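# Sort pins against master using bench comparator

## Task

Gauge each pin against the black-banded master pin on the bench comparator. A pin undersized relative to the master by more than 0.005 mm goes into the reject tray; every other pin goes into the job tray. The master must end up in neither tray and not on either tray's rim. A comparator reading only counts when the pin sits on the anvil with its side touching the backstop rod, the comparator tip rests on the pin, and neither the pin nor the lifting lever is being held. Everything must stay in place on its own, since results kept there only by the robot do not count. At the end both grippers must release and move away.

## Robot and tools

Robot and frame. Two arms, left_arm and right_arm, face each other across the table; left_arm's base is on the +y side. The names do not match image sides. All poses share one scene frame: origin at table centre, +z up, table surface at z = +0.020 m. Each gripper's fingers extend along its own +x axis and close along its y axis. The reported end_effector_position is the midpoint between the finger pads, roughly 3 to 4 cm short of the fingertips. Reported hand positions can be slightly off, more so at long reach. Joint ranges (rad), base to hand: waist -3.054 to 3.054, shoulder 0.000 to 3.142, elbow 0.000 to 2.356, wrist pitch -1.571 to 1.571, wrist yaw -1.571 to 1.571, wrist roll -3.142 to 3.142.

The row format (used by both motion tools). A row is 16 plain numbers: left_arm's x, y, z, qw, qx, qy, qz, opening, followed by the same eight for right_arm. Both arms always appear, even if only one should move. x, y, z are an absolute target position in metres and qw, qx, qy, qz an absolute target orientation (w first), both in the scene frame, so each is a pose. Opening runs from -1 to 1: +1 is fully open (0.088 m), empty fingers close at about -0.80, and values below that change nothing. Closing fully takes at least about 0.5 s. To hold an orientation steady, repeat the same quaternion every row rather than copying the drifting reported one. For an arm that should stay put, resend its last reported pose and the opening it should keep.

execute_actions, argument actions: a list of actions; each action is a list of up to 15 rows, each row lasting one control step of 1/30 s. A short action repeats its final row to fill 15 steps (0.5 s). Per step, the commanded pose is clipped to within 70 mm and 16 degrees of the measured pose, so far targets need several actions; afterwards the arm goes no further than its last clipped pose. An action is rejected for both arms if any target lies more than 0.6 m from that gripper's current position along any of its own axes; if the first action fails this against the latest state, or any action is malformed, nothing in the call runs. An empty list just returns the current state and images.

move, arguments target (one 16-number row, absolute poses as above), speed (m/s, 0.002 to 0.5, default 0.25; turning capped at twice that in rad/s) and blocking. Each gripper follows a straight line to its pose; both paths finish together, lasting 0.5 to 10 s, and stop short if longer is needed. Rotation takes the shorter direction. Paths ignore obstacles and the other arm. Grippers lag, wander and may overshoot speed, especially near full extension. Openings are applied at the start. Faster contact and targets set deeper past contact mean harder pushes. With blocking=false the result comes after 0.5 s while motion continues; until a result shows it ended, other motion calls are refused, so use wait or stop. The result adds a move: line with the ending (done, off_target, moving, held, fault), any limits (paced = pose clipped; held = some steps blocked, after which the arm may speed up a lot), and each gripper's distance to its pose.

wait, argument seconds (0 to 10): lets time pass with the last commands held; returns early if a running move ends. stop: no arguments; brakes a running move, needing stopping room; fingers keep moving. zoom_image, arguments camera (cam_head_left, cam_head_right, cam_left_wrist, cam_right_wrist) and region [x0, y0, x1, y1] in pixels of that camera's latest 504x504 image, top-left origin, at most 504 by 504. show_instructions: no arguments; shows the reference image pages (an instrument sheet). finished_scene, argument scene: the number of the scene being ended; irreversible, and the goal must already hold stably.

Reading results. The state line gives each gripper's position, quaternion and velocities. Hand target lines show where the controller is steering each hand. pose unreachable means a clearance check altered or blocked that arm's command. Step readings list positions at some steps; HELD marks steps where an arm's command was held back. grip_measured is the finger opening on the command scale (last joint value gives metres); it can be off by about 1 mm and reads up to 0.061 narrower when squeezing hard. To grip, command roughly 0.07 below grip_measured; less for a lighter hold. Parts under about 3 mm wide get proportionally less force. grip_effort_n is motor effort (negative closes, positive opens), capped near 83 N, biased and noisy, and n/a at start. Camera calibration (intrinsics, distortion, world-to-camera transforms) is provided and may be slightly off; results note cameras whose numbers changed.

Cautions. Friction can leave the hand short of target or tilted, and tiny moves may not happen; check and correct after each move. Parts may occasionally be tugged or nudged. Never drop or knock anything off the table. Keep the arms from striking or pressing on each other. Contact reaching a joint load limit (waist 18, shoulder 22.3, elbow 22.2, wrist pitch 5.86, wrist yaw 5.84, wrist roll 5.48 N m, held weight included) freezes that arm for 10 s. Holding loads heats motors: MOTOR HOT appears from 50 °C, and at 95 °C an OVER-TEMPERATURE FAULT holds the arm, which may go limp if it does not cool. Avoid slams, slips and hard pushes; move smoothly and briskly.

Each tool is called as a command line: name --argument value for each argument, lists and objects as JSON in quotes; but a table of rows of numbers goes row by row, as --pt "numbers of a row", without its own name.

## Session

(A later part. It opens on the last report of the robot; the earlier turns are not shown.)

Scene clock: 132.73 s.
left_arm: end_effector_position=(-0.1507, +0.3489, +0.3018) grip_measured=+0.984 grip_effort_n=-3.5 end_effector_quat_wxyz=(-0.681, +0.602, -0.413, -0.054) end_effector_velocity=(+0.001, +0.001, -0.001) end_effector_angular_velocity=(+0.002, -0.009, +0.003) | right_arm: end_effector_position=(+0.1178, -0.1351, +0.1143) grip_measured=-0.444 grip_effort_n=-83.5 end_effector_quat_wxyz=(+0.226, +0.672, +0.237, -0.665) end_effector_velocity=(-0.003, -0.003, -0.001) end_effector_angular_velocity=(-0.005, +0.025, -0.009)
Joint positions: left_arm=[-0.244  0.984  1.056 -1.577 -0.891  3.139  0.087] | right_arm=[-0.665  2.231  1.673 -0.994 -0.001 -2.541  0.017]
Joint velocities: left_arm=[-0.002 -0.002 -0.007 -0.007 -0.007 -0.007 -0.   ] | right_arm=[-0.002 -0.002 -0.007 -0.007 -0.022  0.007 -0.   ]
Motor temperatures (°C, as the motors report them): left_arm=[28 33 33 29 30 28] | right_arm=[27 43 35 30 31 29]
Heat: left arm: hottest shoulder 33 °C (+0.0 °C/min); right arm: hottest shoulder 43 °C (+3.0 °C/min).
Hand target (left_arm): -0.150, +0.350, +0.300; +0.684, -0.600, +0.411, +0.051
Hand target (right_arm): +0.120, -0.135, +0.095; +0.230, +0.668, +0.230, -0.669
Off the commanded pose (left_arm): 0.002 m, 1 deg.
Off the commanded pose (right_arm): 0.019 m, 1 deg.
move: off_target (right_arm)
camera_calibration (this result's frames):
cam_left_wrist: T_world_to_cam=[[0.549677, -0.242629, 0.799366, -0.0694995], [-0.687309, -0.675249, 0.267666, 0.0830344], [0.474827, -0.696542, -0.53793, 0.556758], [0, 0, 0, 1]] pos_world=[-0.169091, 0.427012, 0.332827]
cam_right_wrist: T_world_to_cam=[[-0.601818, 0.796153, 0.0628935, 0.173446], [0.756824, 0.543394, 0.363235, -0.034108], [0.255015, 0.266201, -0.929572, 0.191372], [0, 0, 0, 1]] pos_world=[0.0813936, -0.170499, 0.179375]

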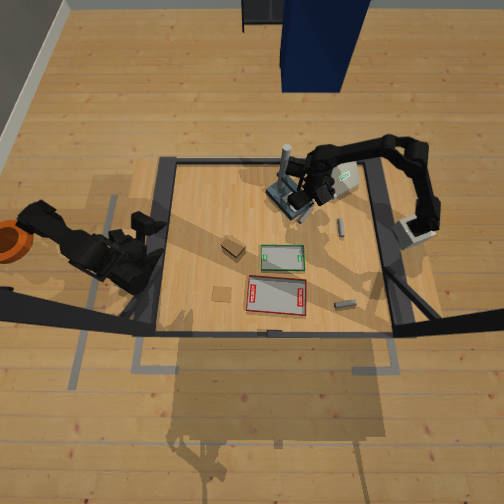

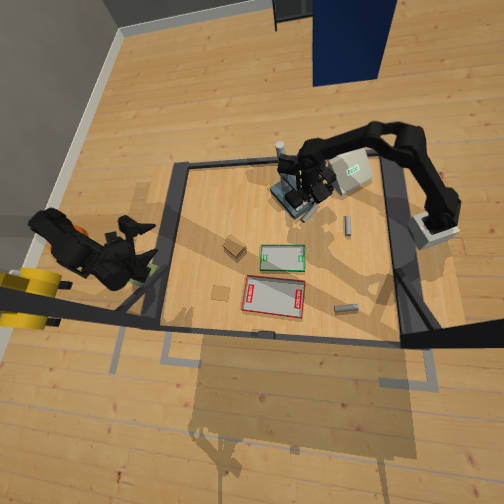

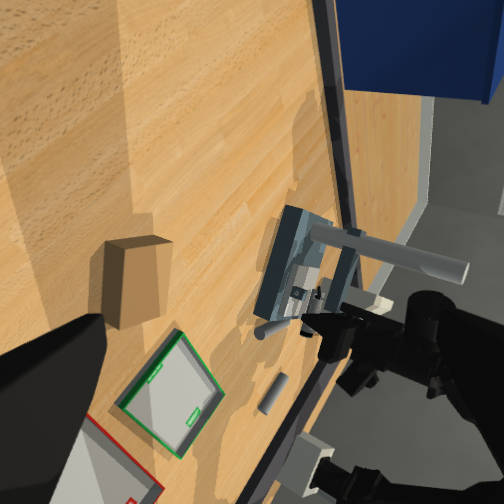

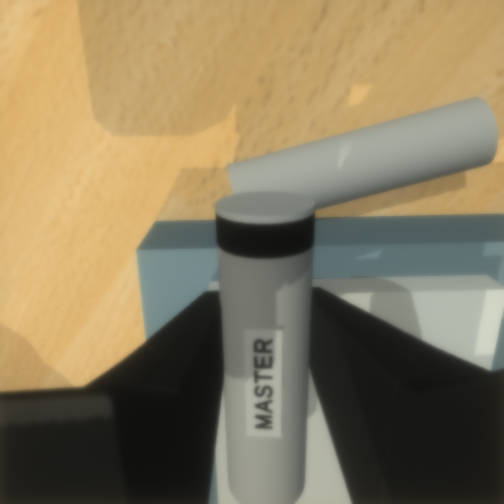

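move --target '[-0.15,0.35,0.3,0.684,-0.6,0.411,0.051,1, 0.0999,-0.1085,0.109,-0.2302,-0.6686,-0.2302,0.6686,-0.6]' --speed 0.02

zoom_image --camera "cam_left_wrist" --region '[240,240,400,360]'

zoom_image --camera "cam_head_right" --region '[320,140,390,200]'

Scene clock: 139.73 s.
left_arm: end_effector_position=(-0.1507, +0.3489, +0.3018) grip_measured=+0.984 grip_effort_n=-3.5 end_effector_quat_wxyz=(-0.681, +0.602, -0.413, -0.054) end_effector_velocity=(-0.000, +0.002, -0.001) end_effector_angular_velocity=(-0.004, +0.012, +0.011) | right_arm: end_effector_position=(+0.1008, -0.1144, +0.1146) grip_measured=-0.444 grip_effort_n=-83.5 end_effector_quat_wxyz=(+0.230, +0.670, +0.226, -0.668) end_effector_velocity=(+0.001, +0.003, +0.004) end_effector_angular_velocity=(+0.018, +0.003, +0.005)
Joint positions: left_arm=[-0.244  0.984  1.056 -1.577 -0.891  3.139  0.087] | right_arm=[-0.612  2.31   1.809 -1.073  0.006 -2.478  0.017]
Joint velocities: left_arm=[-0.002 -0.002 -0.002 -0.007  0.007 -0.022  0.   ] | right_arm=[-0.002 -0.007  0.002  0.007 -0.007 -0.007 -0.   ]
Motor temperatures (°C, as the motors report them): left_arm=[28 32 33 29 30 28] | right_arm=[27 42 36 32 30 29]
Heat: left arm: hottest elbow 33 °C (+0.0 °C/min); right arm: hottest shoulder 42 °C (+1.0 °C/min).
Hand target (left_arm): -0.150, +0.350, +0.300; +0.684, -0.600, +0.411, +0.051
Hand target (right_arm): +0.100, -0.109, +0.109; +0.230, +0.668, +0.230, -0.669
Off the commanded pose (left_arm): 0.002 m, 1 deg.
Off the commanded pose (right_arm): 0.008 m, 1 deg.
move: done
camera_calibration (this result's frames):
cam_left_wrist: T_world_to_cam=[[0.549677, -0.242629, 0.799366, -0.0694995], [-0.687309, -0.675249, 0.267666, 0.0830344], [0.474827, -0.696542, -0.53793, 0.556758], [0, 0, 0, 1]] pos_world=[-0.169091, 0.427012, 0.332827]
cam_right_wrist: T_world_to_cam=[[-0.593835, 0.803338, 0.0448175, 0.148824], [0.762317, 0.543947, 0.350705, -0.0316916], [0.257356, 0.242426, -0.935413, 0.188257], [0, 0, 0, 1]] pos_world=[0.0640867, -0.147956, 0.180542]

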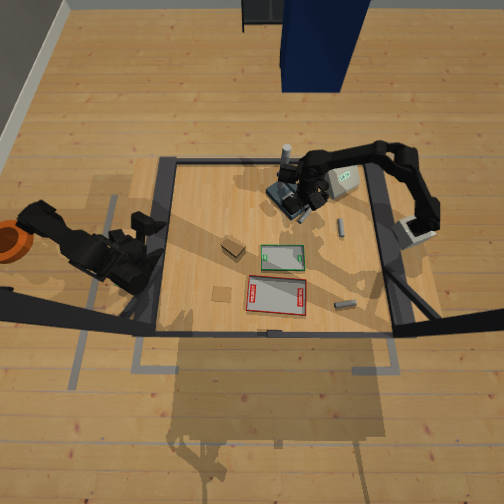

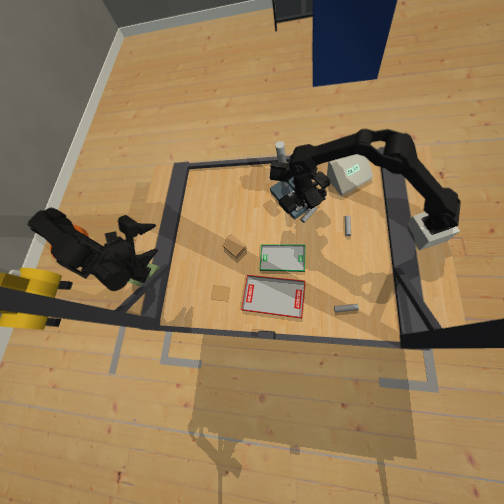

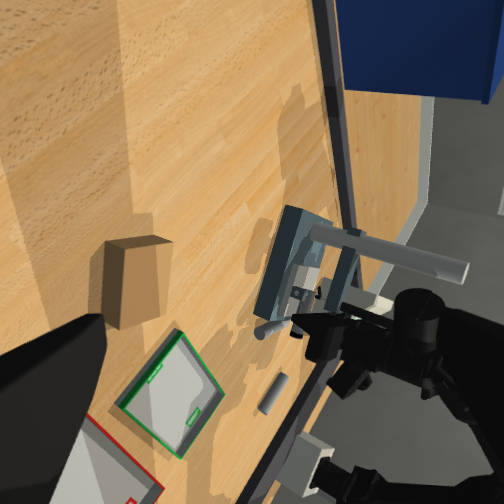

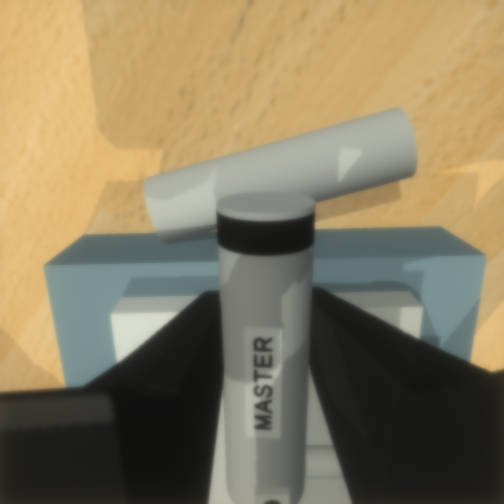

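Region (240, 240, 400, 360) of cam_left_wrist's 504x504 image, scaled by 3.150, with more detail than that image has; it fills the top 378 rows of this view, and the rest is white.

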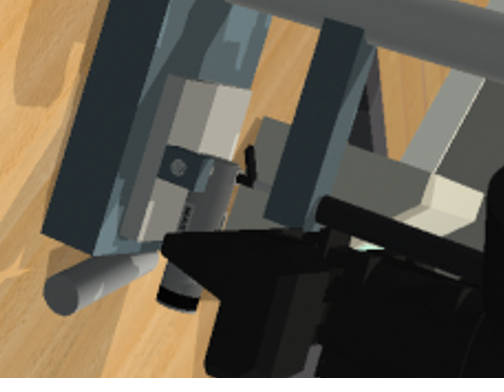

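Region (320, 140, 390, 200) of cam_head_right's 504x504 image, scaled by 7.200, with more detail than that image has; it fills the top 432 rows of this view, and the rest is white.

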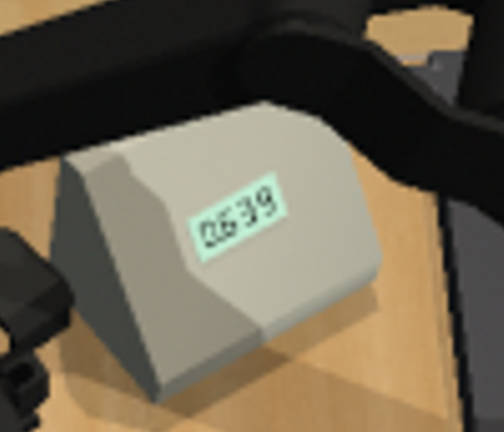

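move --target '[-0.15,0.35,0.3,0.684,-0.6,0.411,0.051,1, 0.1008,-0.1144,0.112,-0.2302,-0.6686,-0.2302,0.6686,0.0]' --speed 0.02

move --target '[-0.15,0.35,0.3,0.684,-0.6,0.411,0.051,1, 0.1008,-0.1144,0.15,-0.2302,-0.6686,-0.2302,0.6686,0.0]' --speed 0.04

zoom_image --camera "cam_head_right" --region '[320,140,390,200]'

zoom_image --camera "cam_head_left" --region '[315,150,375,200]'

Scene clock: 143.83 s.
left_arm: end_effector_position=(-0.1507, +0.3489, +0.3018) grip_measured=+0.984 grip_effort_n=-3.5 end_effector_quat_wxyz=(-0.681, +0.602, -0.413, -0.054) end_effector_velocity=(+0.002, -0.000, +0.002) end_effector_angular_velocity=(-0.005, -0.022, +0.004) | right_arm: end_effector_position=(+0.1007, -0.1138, +0.1138) grip_measured=-0.006 grip_effort_n=16.0 end_effector_quat_wxyz=(+0.231, +0.670, +0.228, -0.667) end_effector_velocity=(-0.005, -0.002, -0.001) end_effector_angular_velocity=(-0.006, +0.024, +0.024)
Joint positions: left_arm=[-0.244  0.984  1.056 -1.577 -0.891  3.139  0.087] | right_arm=[-0.612  2.31   1.806 -1.067  0.005 -2.482  0.039]
Joint velocities: left_arm=[-0.002  0.002 -0.002 -0.007 -0.022 -0.007 -0.   ] | right_arm=[ 0.002 -0.002 -0.007 -0.007 -0.022 -0.022  0.001]
Motor temperatures (°C, as the motors report them): left_arm=[28 32 33 29 30 28] | right_arm=[27 42 36 32 30 29]
Heat: left arm: hottest elbow 33 °C (+0.0 °C/min); right arm: hottest shoulder 42 °C (+1.0 °C/min).
Hand target (left_arm): -0.150, +0.350, +0.300; +0.684, -0.600, +0.411, +0.051
Hand target (right_arm): +0.101, -0.114, +0.112; +0.230, +0.669, +0.230, -0.669
Off the commanded pose (left_arm): 0.002 m, 1 deg.
Off the commanded pose (right_arm): 0.002 m, 0 deg.
move: done
camera_calibration (this result's frames):
cam_left_wrist: T_world_to_cam=[[0.549677, -0.242629, 0.799366, -0.0694995], [-0.687309, -0.675249, 0.267666, 0.0830344], [0.474827, -0.696542, -0.53793, 0.556758], [0, 0, 0, 1]] pos_world=[-0.169091, 0.427012, 0.332827]
cam_right_wrist: T_world_to_cam=[[-0.597505, 0.800468, 0.0473227, 0.148058], [0.759822, 0.546331, 0.35241, -0.0312942], [0.256239, 0.246524, -0.934648, 0.18788], [0, 0, 0, 1]] pos_world=[0.064101, -0.147735, 0.179623]

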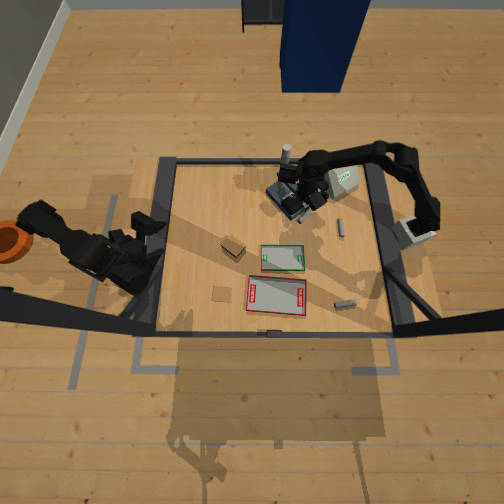

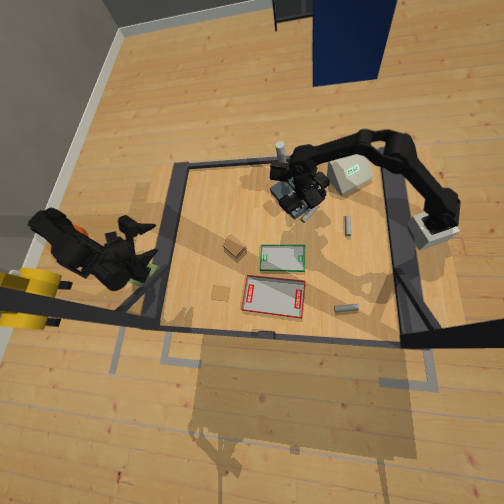

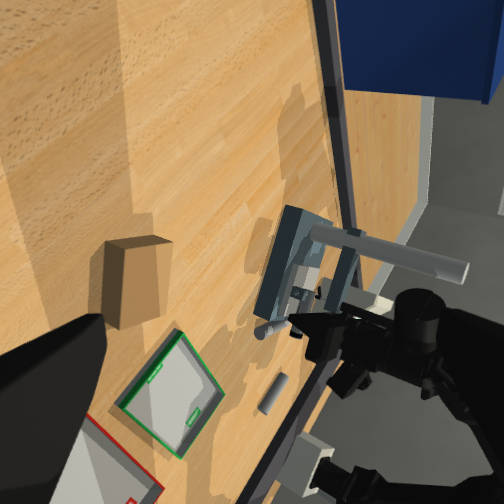

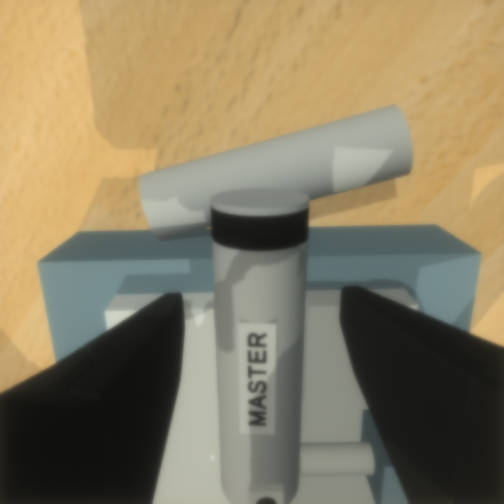

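Scene clock: 145.10 s.
left_arm: end_effector_position=(-0.1507, +0.3489, +0.3018) grip_measured=+0.984 grip_effort_n=-3.5 end_effector_quat_wxyz=(-0.681, +0.602, -0.413, -0.054) end_effector_velocity=(+0.001, +0.001, +0.000) end_effector_angular_velocity=(+0.007, -0.013, -0.007) | right_arm: end_effector_position=(+0.0995, -0.1172, +0.1418) grip_measured=-0.003 grip_effort_n=14.7 end_effector_quat_wxyz=(+0.236, +0.666, +0.223, -0.672) end_effector_velocity=(-0.001, -0.005, +0.001) end_effector_angular_velocity=(-0.019, +0.012, -0.010)
Joint positions: left_arm=[-0.244  0.984  1.056 -1.577 -0.891  3.139  0.087] | right_arm=[-0.612  2.287  1.879 -1.183  0.003 -2.483  0.039]
Joint velocities: left_arm=[-0.002 -0.002 -0.002 -0.007 -0.007  0.007 -0.   ] | right_arm=[-0.002 -0.002 -0.002 -0.022 -0.007  0.007 -0.   ]
Motor temperatures (°C, as the motors report them): left_arm=[28 32 33 29 30 28] | right_arm=[27 43 36 32 30 29]
Heat: left arm: hottest elbow 33 °C (+0.0 °C/min); right arm: hottest shoulder 43 °C (+1.0 °C/min).
Hand target (left_arm): -0.150, +0.350, +0.300; +0.684, -0.600, +0.411, +0.051
Hand target (right_arm): +0.101, -0.115, +0.150; +0.230, +0.669, +0.230, -0.669
Off the commanded pose (left_arm): 0.002 m, 1 deg.
Off the commanded pose (right_arm): 0.009 m, 1 deg.
move: off_target (right_arm)
camera_calibration (this result's frames):
cam_left_wrist: T_world_to_cam=[[0.549677, -0.242629, 0.799366, -0.0694995], [-0.687309, -0.675249, 0.267666, 0.0830344], [0.474827, -0.696542, -0.53793, 0.556758], [0, 0, 0, 1]] pos_world=[-0.169091, 0.427012, 0.332827]
cam_right_wrist: T_world_to_cam=[[-0.597803, 0.800783, 0.0371322, 0.150243], [0.761812, 0.553071, 0.337276, -0.0356156], [0.249548, 0.229912, -0.940673, 0.214746], [0, 0, 0, 1]] pos_world=[0.0633587, -0.149987, 0.208439]

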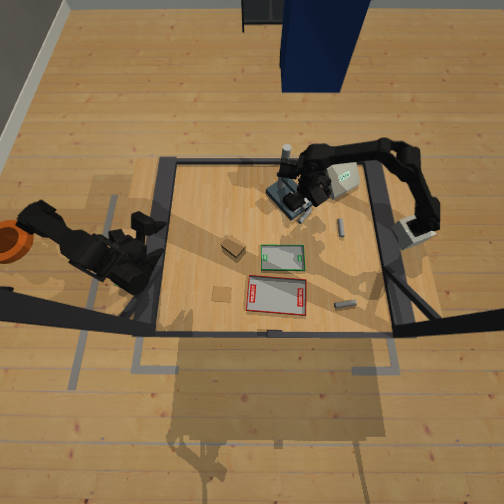

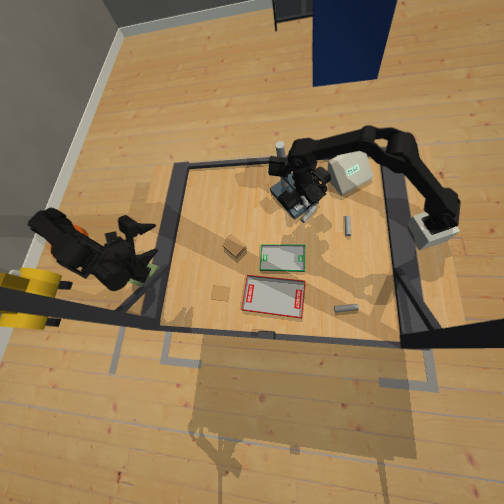

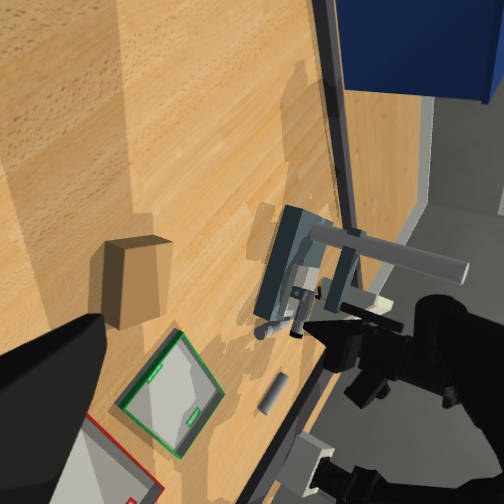

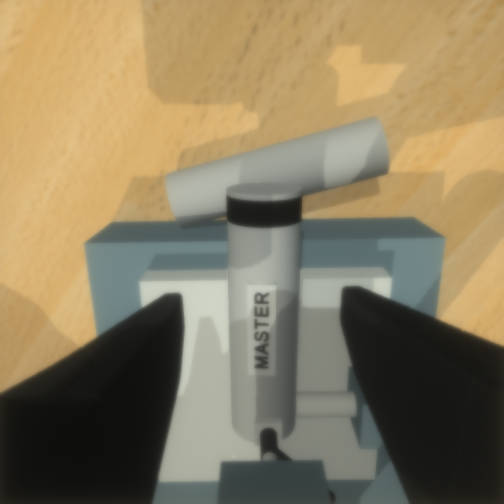

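Region (320, 140, 390, 200) of cam_head_right's 504x504 image, scaled by 7.200, with more detail than that image has; it fills the top 432 rows of this view, and the rest is white.

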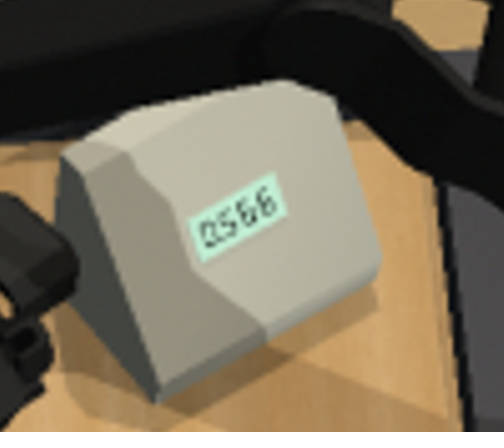

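Region (315, 150, 375, 200) of cam_head_left's 504x504 image, scaled by 8.400, with more detail than that image has.

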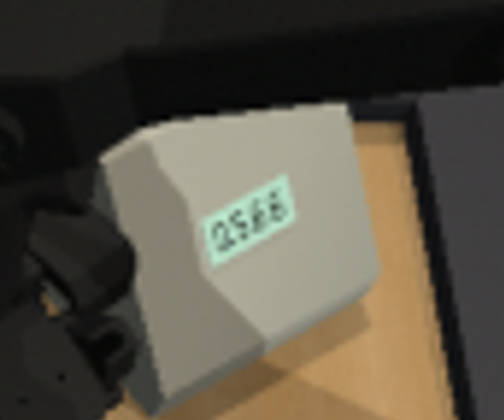

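move --target '[-0.15,0.35,0.3,0.684,-0.6,0.411,0.051,1, 0.1015,-0.1155,0.103,-0.2302,-0.6686,-0.2302,0.6686,0.0]' --speed 0.03

move --target '[-0.15,0.35,0.3,0.684,-0.6,0.411,0.051,1, 0.1015,-0.1155,0.105,-0.2302,-0.6686,-0.2302,0.6686,-0.6]' --speed 0.03

move --target '[-0.15,0.35,0.3,0.684,-0.6,0.411,0.051,1, 0.1203,-0.1386,0.112,-0.2302,-0.6686,-0.2302,0.6686,-0.6]' --speed 0.03

move --target '[-0.15,0.35,0.3,0.684,-0.6,0.411,0.051,1, 0.1203,-0.1386,0.135,-0.2302,-0.6686,-0.2302,0.6686,-0.6]' --speed 0.04

move --target '[-0.15,0.35,0.3,0.684,-0.6,0.411,0.051,1, 0.049,-0.19,0.15,-0.2302,-0.6686,-0.2302,0.6686,-0.6]' --speed 0.08

Scene clock: 152.00 s.
left_arm: end_effector_position=(-0.1507, +0.3489, +0.3018) grip_measured=+0.984 grip_effort_n=-3.5 end_effector_quat_wxyz=(-0.681, +0.602, -0.413, -0.054) end_effector_velocity=(+0.001, +0.001, -0.000) end_effector_angular_velocity=(+0.002, -0.009, +0.003) | right_arm: end_effector_position=(+0.1013, -0.1115, +0.1140) grip_measured=-0.003 grip_effort_n=14.7 end_effector_quat_wxyz=(+0.224, +0.674, +0.237, -0.663) end_effector_velocity=(-0.000, -0.001, +0.000) end_effector_angular_velocity=(+0.004, +0.006, +0.020)
Joint positions: left_arm=[-0.244  0.984  1.056 -1.577 -0.891  3.139  0.087] | right_arm=[-0.613  2.299  1.786 -1.035  0.002 -2.486  0.039]
Joint velocities: left_arm=[-0.002  0.002 -0.002 -0.007 -0.007 -0.007 -0.   ] | right_arm=[-0.002 -0.007 -0.012  0.007 -0.007 -0.022 -0.   ]
Motor temperatures (°C, as the motors report them): left_arm=[28 32 33 29 30 28] | right_arm=[27 45 36 31 30 29]
Heat: left arm: hottest elbow 33 °C (+0.0 °C/min); right arm: hottest shoulder 45 °C (+2.0 °C/min).
Hand target (left_arm): -0.150, +0.350, +0.300; +0.684, -0.600, +0.411, +0.051
Hand target (right_arm): +0.102, -0.115, +0.103; +0.230, +0.669, +0.230, -0.669
Off the commanded pose (left_arm): 0.002 m, 1 deg.
Off the commanded pose (right_arm): 0.012 m, 1 deg.
move: off_target (right_arm)
camera_calibration (this result's frames):
cam_left_wrist: T_world_to_cam=[[0.549677, -0.242629, 0.799366, -0.0694995], [-0.687309, -0.675249, 0.267666, 0.0830344], [0.474827, -0.696542, -0.53793, 0.556758], [0, 0, 0, 1]] pos_world=[-0.169091, 0.427012, 0.332827]
cam_right_wrist: T_world_to_cam=[[-0.599836, 0.797504, 0.0646877, 0.144512], [0.757257, 0.539735, 0.367762, -0.0353333], [0.258377, 0.269582, -0.927667, 0.188893], [0, 0, 0, 1]] pos_world=[0.0646346, -0.147101, 0.178876]

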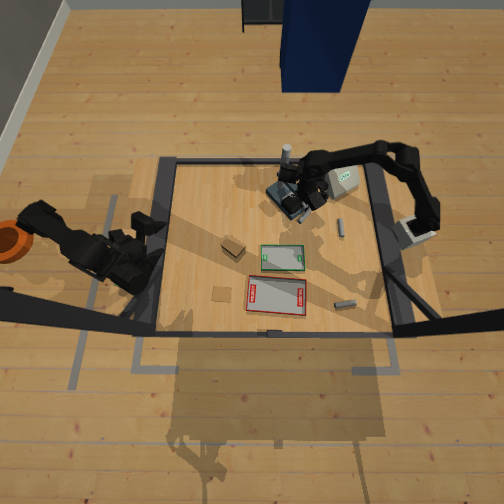

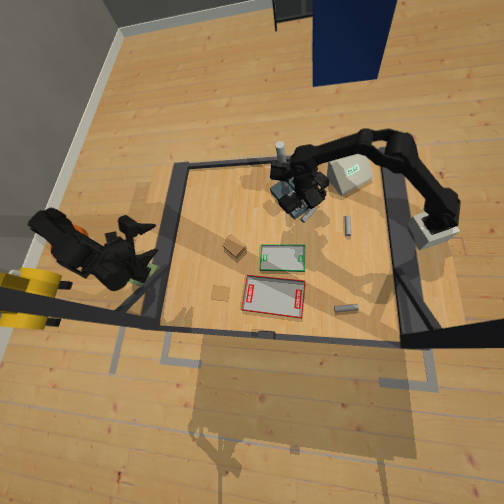

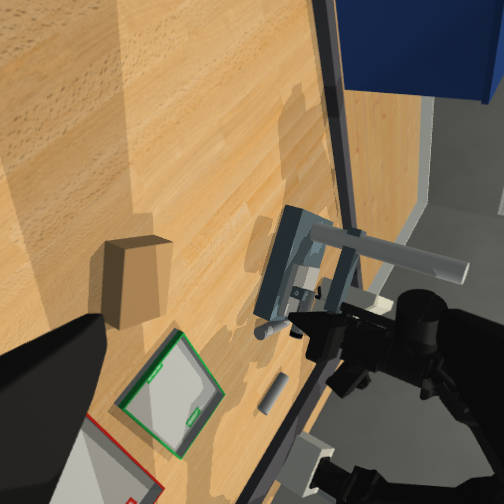

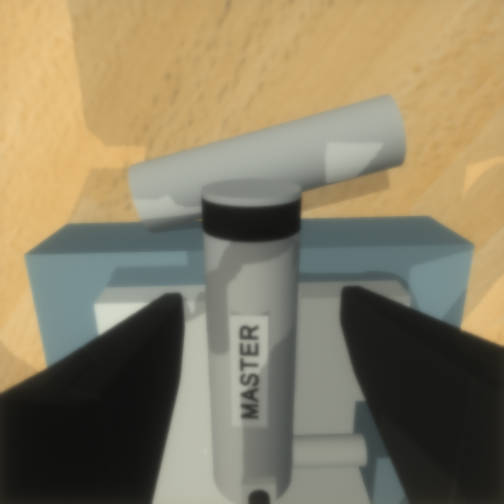

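Scene clock: 152.70 s.
left_arm: end_effector_position=(-0.1507, +0.3489, +0.3018) grip_measured=+0.984 grip_effort_n=-3.5 end_effector_quat_wxyz=(-0.681, +0.602, -0.413, -0.054) end_effector_velocity=(+0.001, +0.001, +0.000) end_effector_angular_velocity=(+0.007, -0.013, -0.007) | right_arm: end_effector_position=(+0.1020, -0.1124, +0.1139) grip_measured=-0.437 grip_effort_n=-83.5 end_effector_quat_wxyz=(+0.226, +0.675, +0.235, -0.662) end_effector_velocity=(-0.001, -0.003, -0.001) end_effector_angular_velocity=(-0.010, +0.010, -0.010)
Joint positions: left_arm=[-0.244  0.984  1.056 -1.577 -0.891  3.139  0.087] | right_arm=[-0.613  2.299  1.786 -1.038  0.008 -2.485  0.018]
Joint velocities: left_arm=[-0.002 -0.002 -0.002 -0.007 -0.007  0.007 -0.   ] | right_arm=[-0.002 -0.002 -0.007 -0.007 -0.007  0.007 -0.   ]
Motor temperatures (°C, as the motors report them): left_arm=[28 32 33 29 30 28] | right_arm=[27 45 36 31 30 29]
Heat: left arm: hottest elbow 33 °C (+0.0 °C/min); right arm: hottest shoulder 45 °C (+2.0 °C/min).
Hand target (left_arm): -0.150, +0.350, +0.300; +0.684, -0.600, +0.411, +0.051
Hand target (right_arm): +0.101, -0.115, +0.105; +0.230, +0.668, +0.230, -0.669
Off the commanded pose (left_arm): 0.002 m, 1 deg.
Off the commanded pose (right_arm): 0.009 m, 1 deg.
move: off_target (right_arm)
camera_calibration (this result's frames):
cam_left_wrist: T_world_to_cam=[[0.549677, -0.242629, 0.799366, -0.0694995], [-0.687309, -0.675249, 0.267666, 0.0830344], [0.474827, -0.696542, -0.53793, 0.556758], [0, 0, 0, 1]] pos_world=[-0.169091, 0.427012, 0.332827]
cam_right_wrist: T_world_to_cam=[[-0.599726, 0.798076, 0.058334, 0.146398], [0.755771, 0.540964, 0.36901, -0.0351721], [0.262941, 0.265392, -0.927593, 0.18792], [0, 0, 0, 1]] pos_world=[0.0649689, -0.147682, 0.178752]

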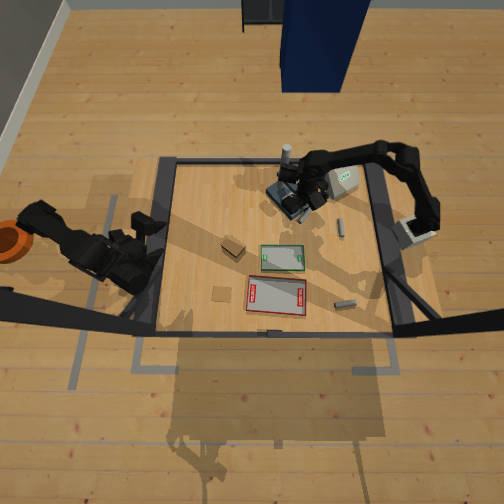

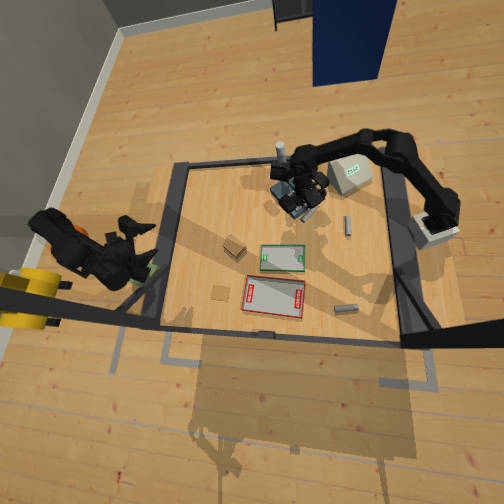

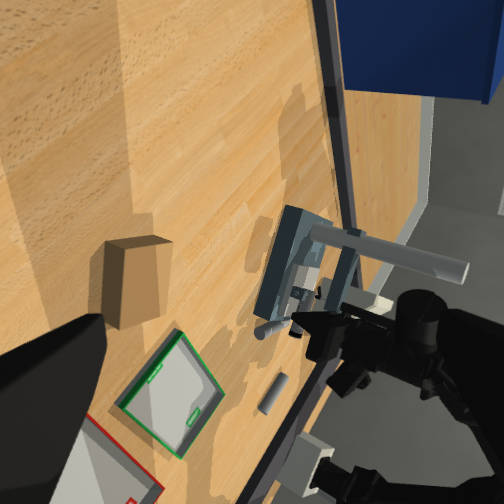

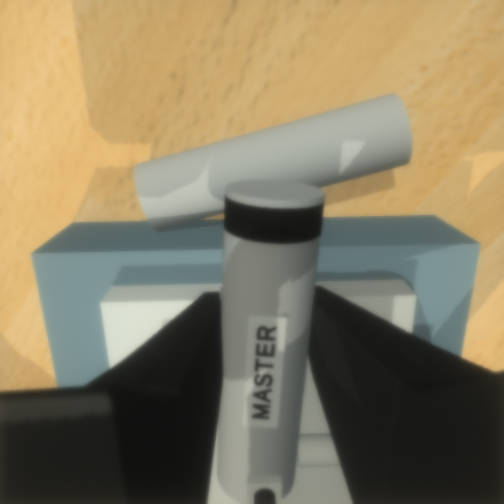

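Scene clock: 154.00 s.
left_arm: end_effector_position=(-0.1507, +0.3489, +0.3018) grip_measured=+0.984 grip_effort_n=-3.5 end_effector_quat_wxyz=(-0.681, +0.602, -0.413, -0.054) end_effector_velocity=(-0.000, +0.001, -0.003) end_effector_angular_velocity=(+0.014, +0.001, +0.002) | right_arm: end_effector_position=(+0.1108, -0.1314, +0.1126) grip_measured=-0.437 grip_effort_n=-83.5 end_effector_quat_wxyz=(+0.233, +0.665, +0.240, -0.667) end_effector_velocity=(+0.000, -0.007, -0.001) end_effector_angular_velocity=(-0.028, +0.000, +0.019)
Joint positions: left_arm=[-0.244  0.984  1.056 -1.577 -0.891  3.139  0.087] | right_arm=[-0.649  2.249  1.696 -1.011 -0.008 -2.541  0.018]
Joint velocities: left_arm=[-0.002  0.002 -0.007 -0.007  0.007 -0.007 -0.   ] | right_arm=[-0.002 -0.002 -0.007 -0.022  0.007 -0.022 -0.   ]
Motor temperatures (°C, as the motors report them): left_arm=[28 32 33 29 30 28] | right_arm=[27 45 36 31 30 29]
Heat: left arm: hottest elbow 33 °C (+0.0 °C/min); right arm: hottest shoulder 45 °C (+2.0 °C/min).
Hand target (left_arm): -0.150, +0.350, +0.300; +0.684, -0.600, +0.411, +0.051
Hand target (right_arm): +0.120, -0.138, +0.112; +0.230, +0.669, +0.230, -0.668
Off the commanded pose (left_arm): 0.002 m, 1 deg.
Off the commanded pose (right_arm): 0.012 m, 1 deg.
move: off_target (right_arm)
camera_calibration (this result's frames):
cam_left_wrist: T_world_to_cam=[[0.549677, -0.242629, 0.799366, -0.0694995], [-0.687309, -0.675249, 0.267666, 0.0830344], [0.474827, -0.696542, -0.53793, 0.556758], [0, 0, 0, 1]] pos_world=[-0.169091, 0.427012, 0.332827]
cam_right_wrist: T_world_to_cam=[[-0.613896, 0.786947, 0.0620064, 0.166614], [0.751811, 0.558921, 0.34984, -0.0260521], [0.240649, 0.261382, -0.934755, 0.19217], [0, 0, 0, 1]] pos_world=[0.0756247, -0.166785, 0.178414]

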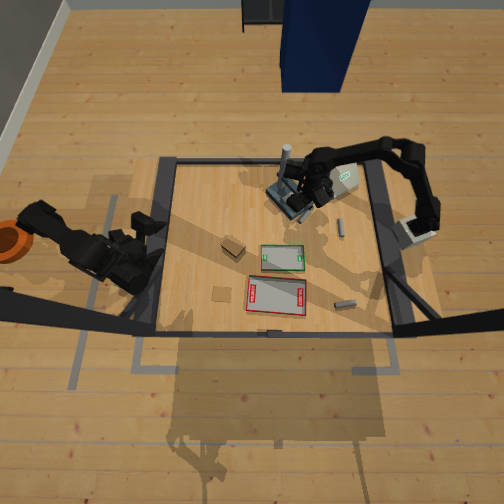

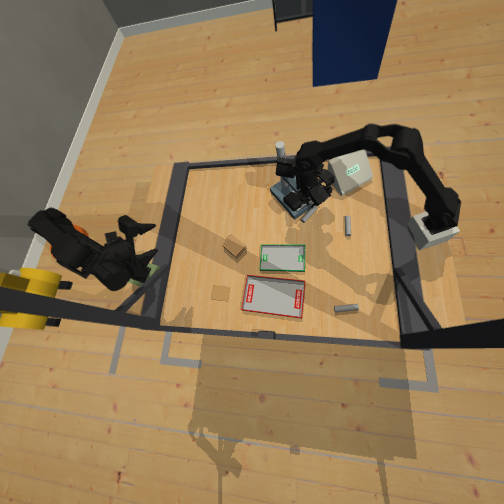

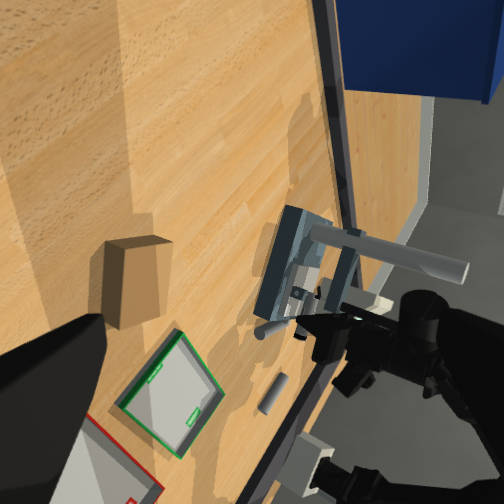

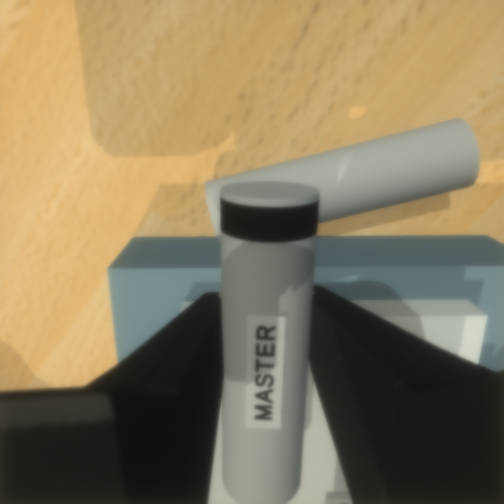

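Scene clock: 154.87 s.
left_arm: end_effector_position=(-0.1507, +0.3489, +0.3018) grip_measured=+0.984 grip_effort_n=-3.5 end_effector_quat_wxyz=(-0.681, +0.602, -0.413, -0.054) end_effector_velocity=(+0.001, +0.004, -0.001) end_effector_angular_velocity=(+0.014, +0.001, +0.002) | right_arm: end_effector_position=(+0.1106, -0.1350, +0.1190) grip_measured=-0.437 grip_effort_n=-83.5 end_effector_quat_wxyz=(+0.241, +0.662, +0.232, -0.671) end_effector_velocity=(+0.001, -0.003, +0.003) end_effector_angular_velocity=(-0.014, -0.003, +0.005)
Joint positions: left_arm=[-0.244  0.984  1.056 -1.577 -0.891  3.139  0.087] | right_arm=[-0.649  2.249  1.722 -1.063 -0.002 -2.541  0.018]
Joint velocities: left_arm=[-0.002 -0.007 -0.002 -0.022  0.007 -0.007 -0.   ] | right_arm=[-0.002 -0.002  0.007 -0.022  0.007 -0.007 -0.   ]
Motor temperatures (°C, as the motors report them): left_arm=[28 32 33 29 30 28] | right_arm=[27 46 36 31 30 29]
Heat: left arm: hottest elbow 33 °C (+0.0 °C/min); right arm: hottest shoulder 46 °C (+2.0 °C/min).
Hand target (left_arm): -0.150, +0.350, +0.300; +0.684, -0.600, +0.411, +0.051
Hand target (right_arm): +0.120, -0.139, +0.135; +0.230, +0.669, +0.230, -0.668
Off the commanded pose (left_arm): 0.002 m, 1 deg.
Off the commanded pose (right_arm): 0.019 m, 2 deg.
move: off_target (right_arm)
camera_calibration (this result's frames):
cam_left_wrist: T_world_to_cam=[[0.549677, -0.242629, 0.799366, -0.0694995], [-0.687309, -0.675249, 0.267666, 0.0830344], [0.474827, -0.696542, -0.53793, 0.556758], [0, 0, 0, 1]] pos_world=[-0.169091, 0.427012, 0.332827]
cam_right_wrist: T_world_to_cam=[[-0.613839, 0.788274, 0.0427329, 0.171433], [0.752359, 0.56776, 0.334073, -0.0231106], [0.239079, 0.237217, -0.941578, 0.196842], [0, 0, 0, 1]] pos_world=[0.0755587, -0.168709, 0.185737]

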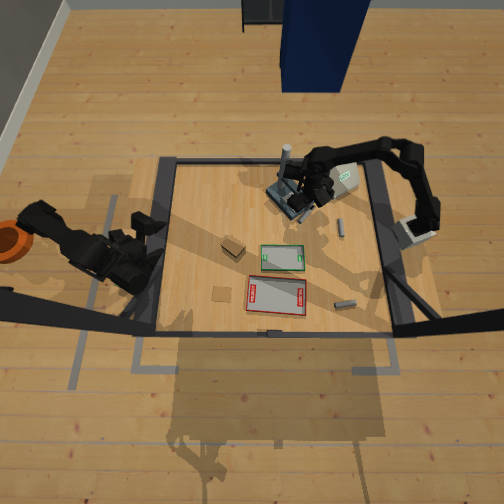

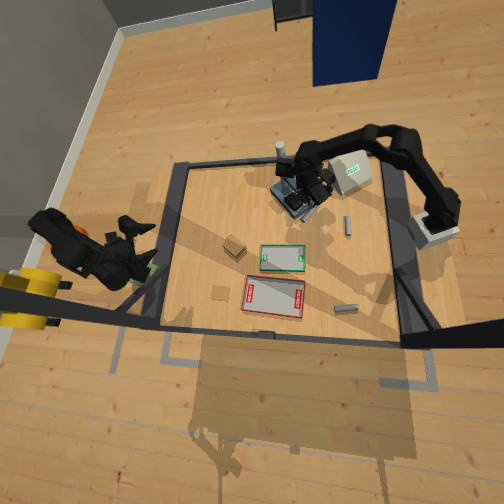

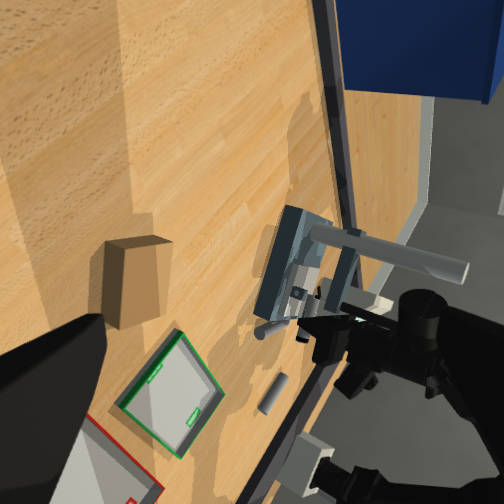

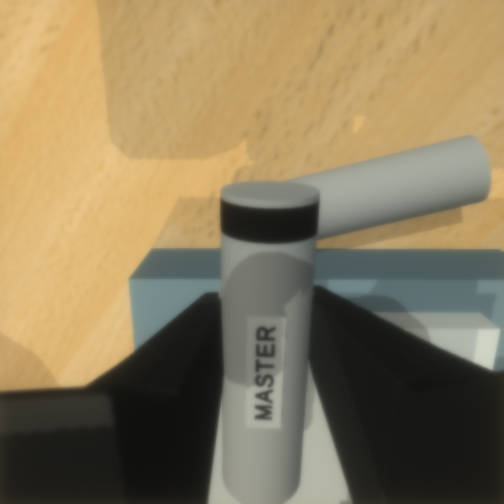

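Scene clock: 156.43 s.
left_arm: end_effector_position=(-0.1507, +0.3489, +0.3018) grip_measured=+0.984 grip_effort_n=-3.5 end_effector_quat_wxyz=(-0.681, +0.602, -0.413, -0.054) end_effector_velocity=(+0.005, +0.000, +0.006) end_effector_angular_velocity=(-0.025, -0.027, +0.009) | right_arm: end_effector_position=(+0.0497, -0.1903, +0.1437) grip_measured=-0.437 grip_effort_n=-83.5 end_effector_quat_wxyz=(+0.236, +0.665, +0.226, -0.672) end_effector_velocity=(-0.007, -0.004, -0.002) end_effector_angular_velocity=(-0.013, +0.024, -0.000)
Joint positions: left_arm=[-0.244  0.984  1.056 -1.577 -0.891  3.139  0.087] | right_arm=[-0.529  1.968  1.386 -1.007 -0.002 -2.403  0.018]
Joint velocities: left_arm=[ 0.002 -0.007  0.002 -0.007 -0.037 -0.007 -0.   ] | right_arm=[ 0.007 -0.002 -0.012 -0.007 -0.022  0.007 -0.   ]
Motor temperatures (°C, as the motors report them): left_arm=[28 32 33 29 30 28] | right_arm=[27 46 36 31 30 29]
Heat: left arm: hottest elbow 33 °C (+0.0 °C/min); right arm: hottest shoulder 46 °C (+2.0 °C/min).
Hand target (left_arm): -0.150, +0.350, +0.300; +0.684, -0.600, +0.411, +0.051
Hand target (right_arm): +0.049, -0.190, +0.149; +0.230, +0.668, +0.231, -0.669
Off the commanded pose (left_arm): 0.002 m, 1 deg.
Off the commanded pose (right_arm): 0.006 m, 1 deg.
move: done
camera_calibration (this result's frames):
cam_left_wrist: T_world_to_cam=[[0.549677, -0.242629, 0.799366, -0.0694995], [-0.687309, -0.675249, 0.267666, 0.0830344], [0.474827, -0.696542, -0.53793, 0.556758], [0, 0, 0, 1]] pos_world=[-0.169091, 0.427012, 0.332827]
cam_right_wrist: T_world_to_cam=[[-0.600043, 0.798902, 0.0412838, 0.17814], [0.7613, 0.554428, 0.336203, 0.0424934], [0.245704, 0.233165, -0.940884, 0.2466], [0, 0, 0, 1]] pos_world=[0.0139507, -0.223374, 0.210382]

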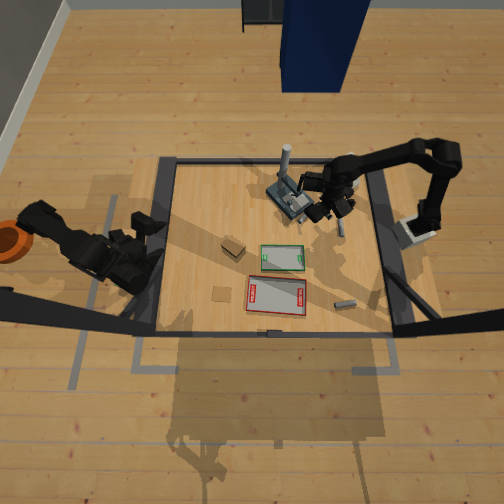

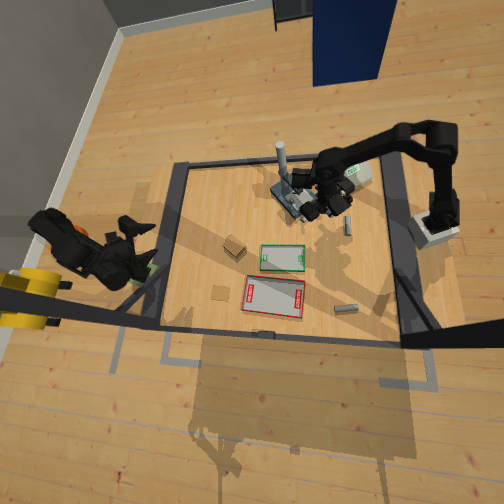

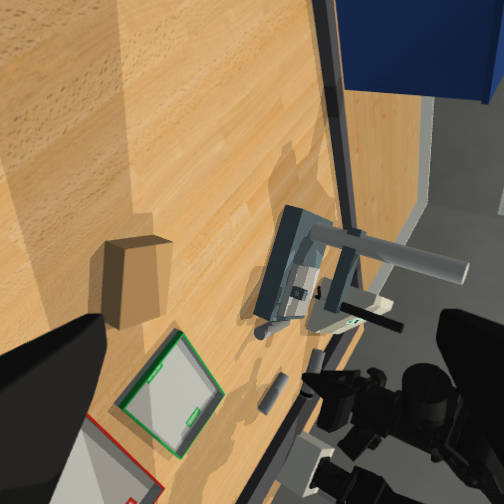

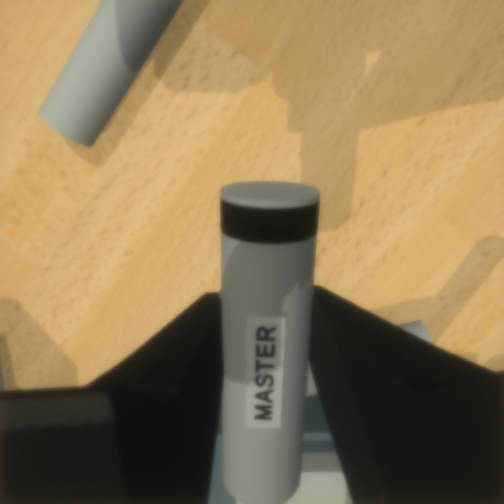

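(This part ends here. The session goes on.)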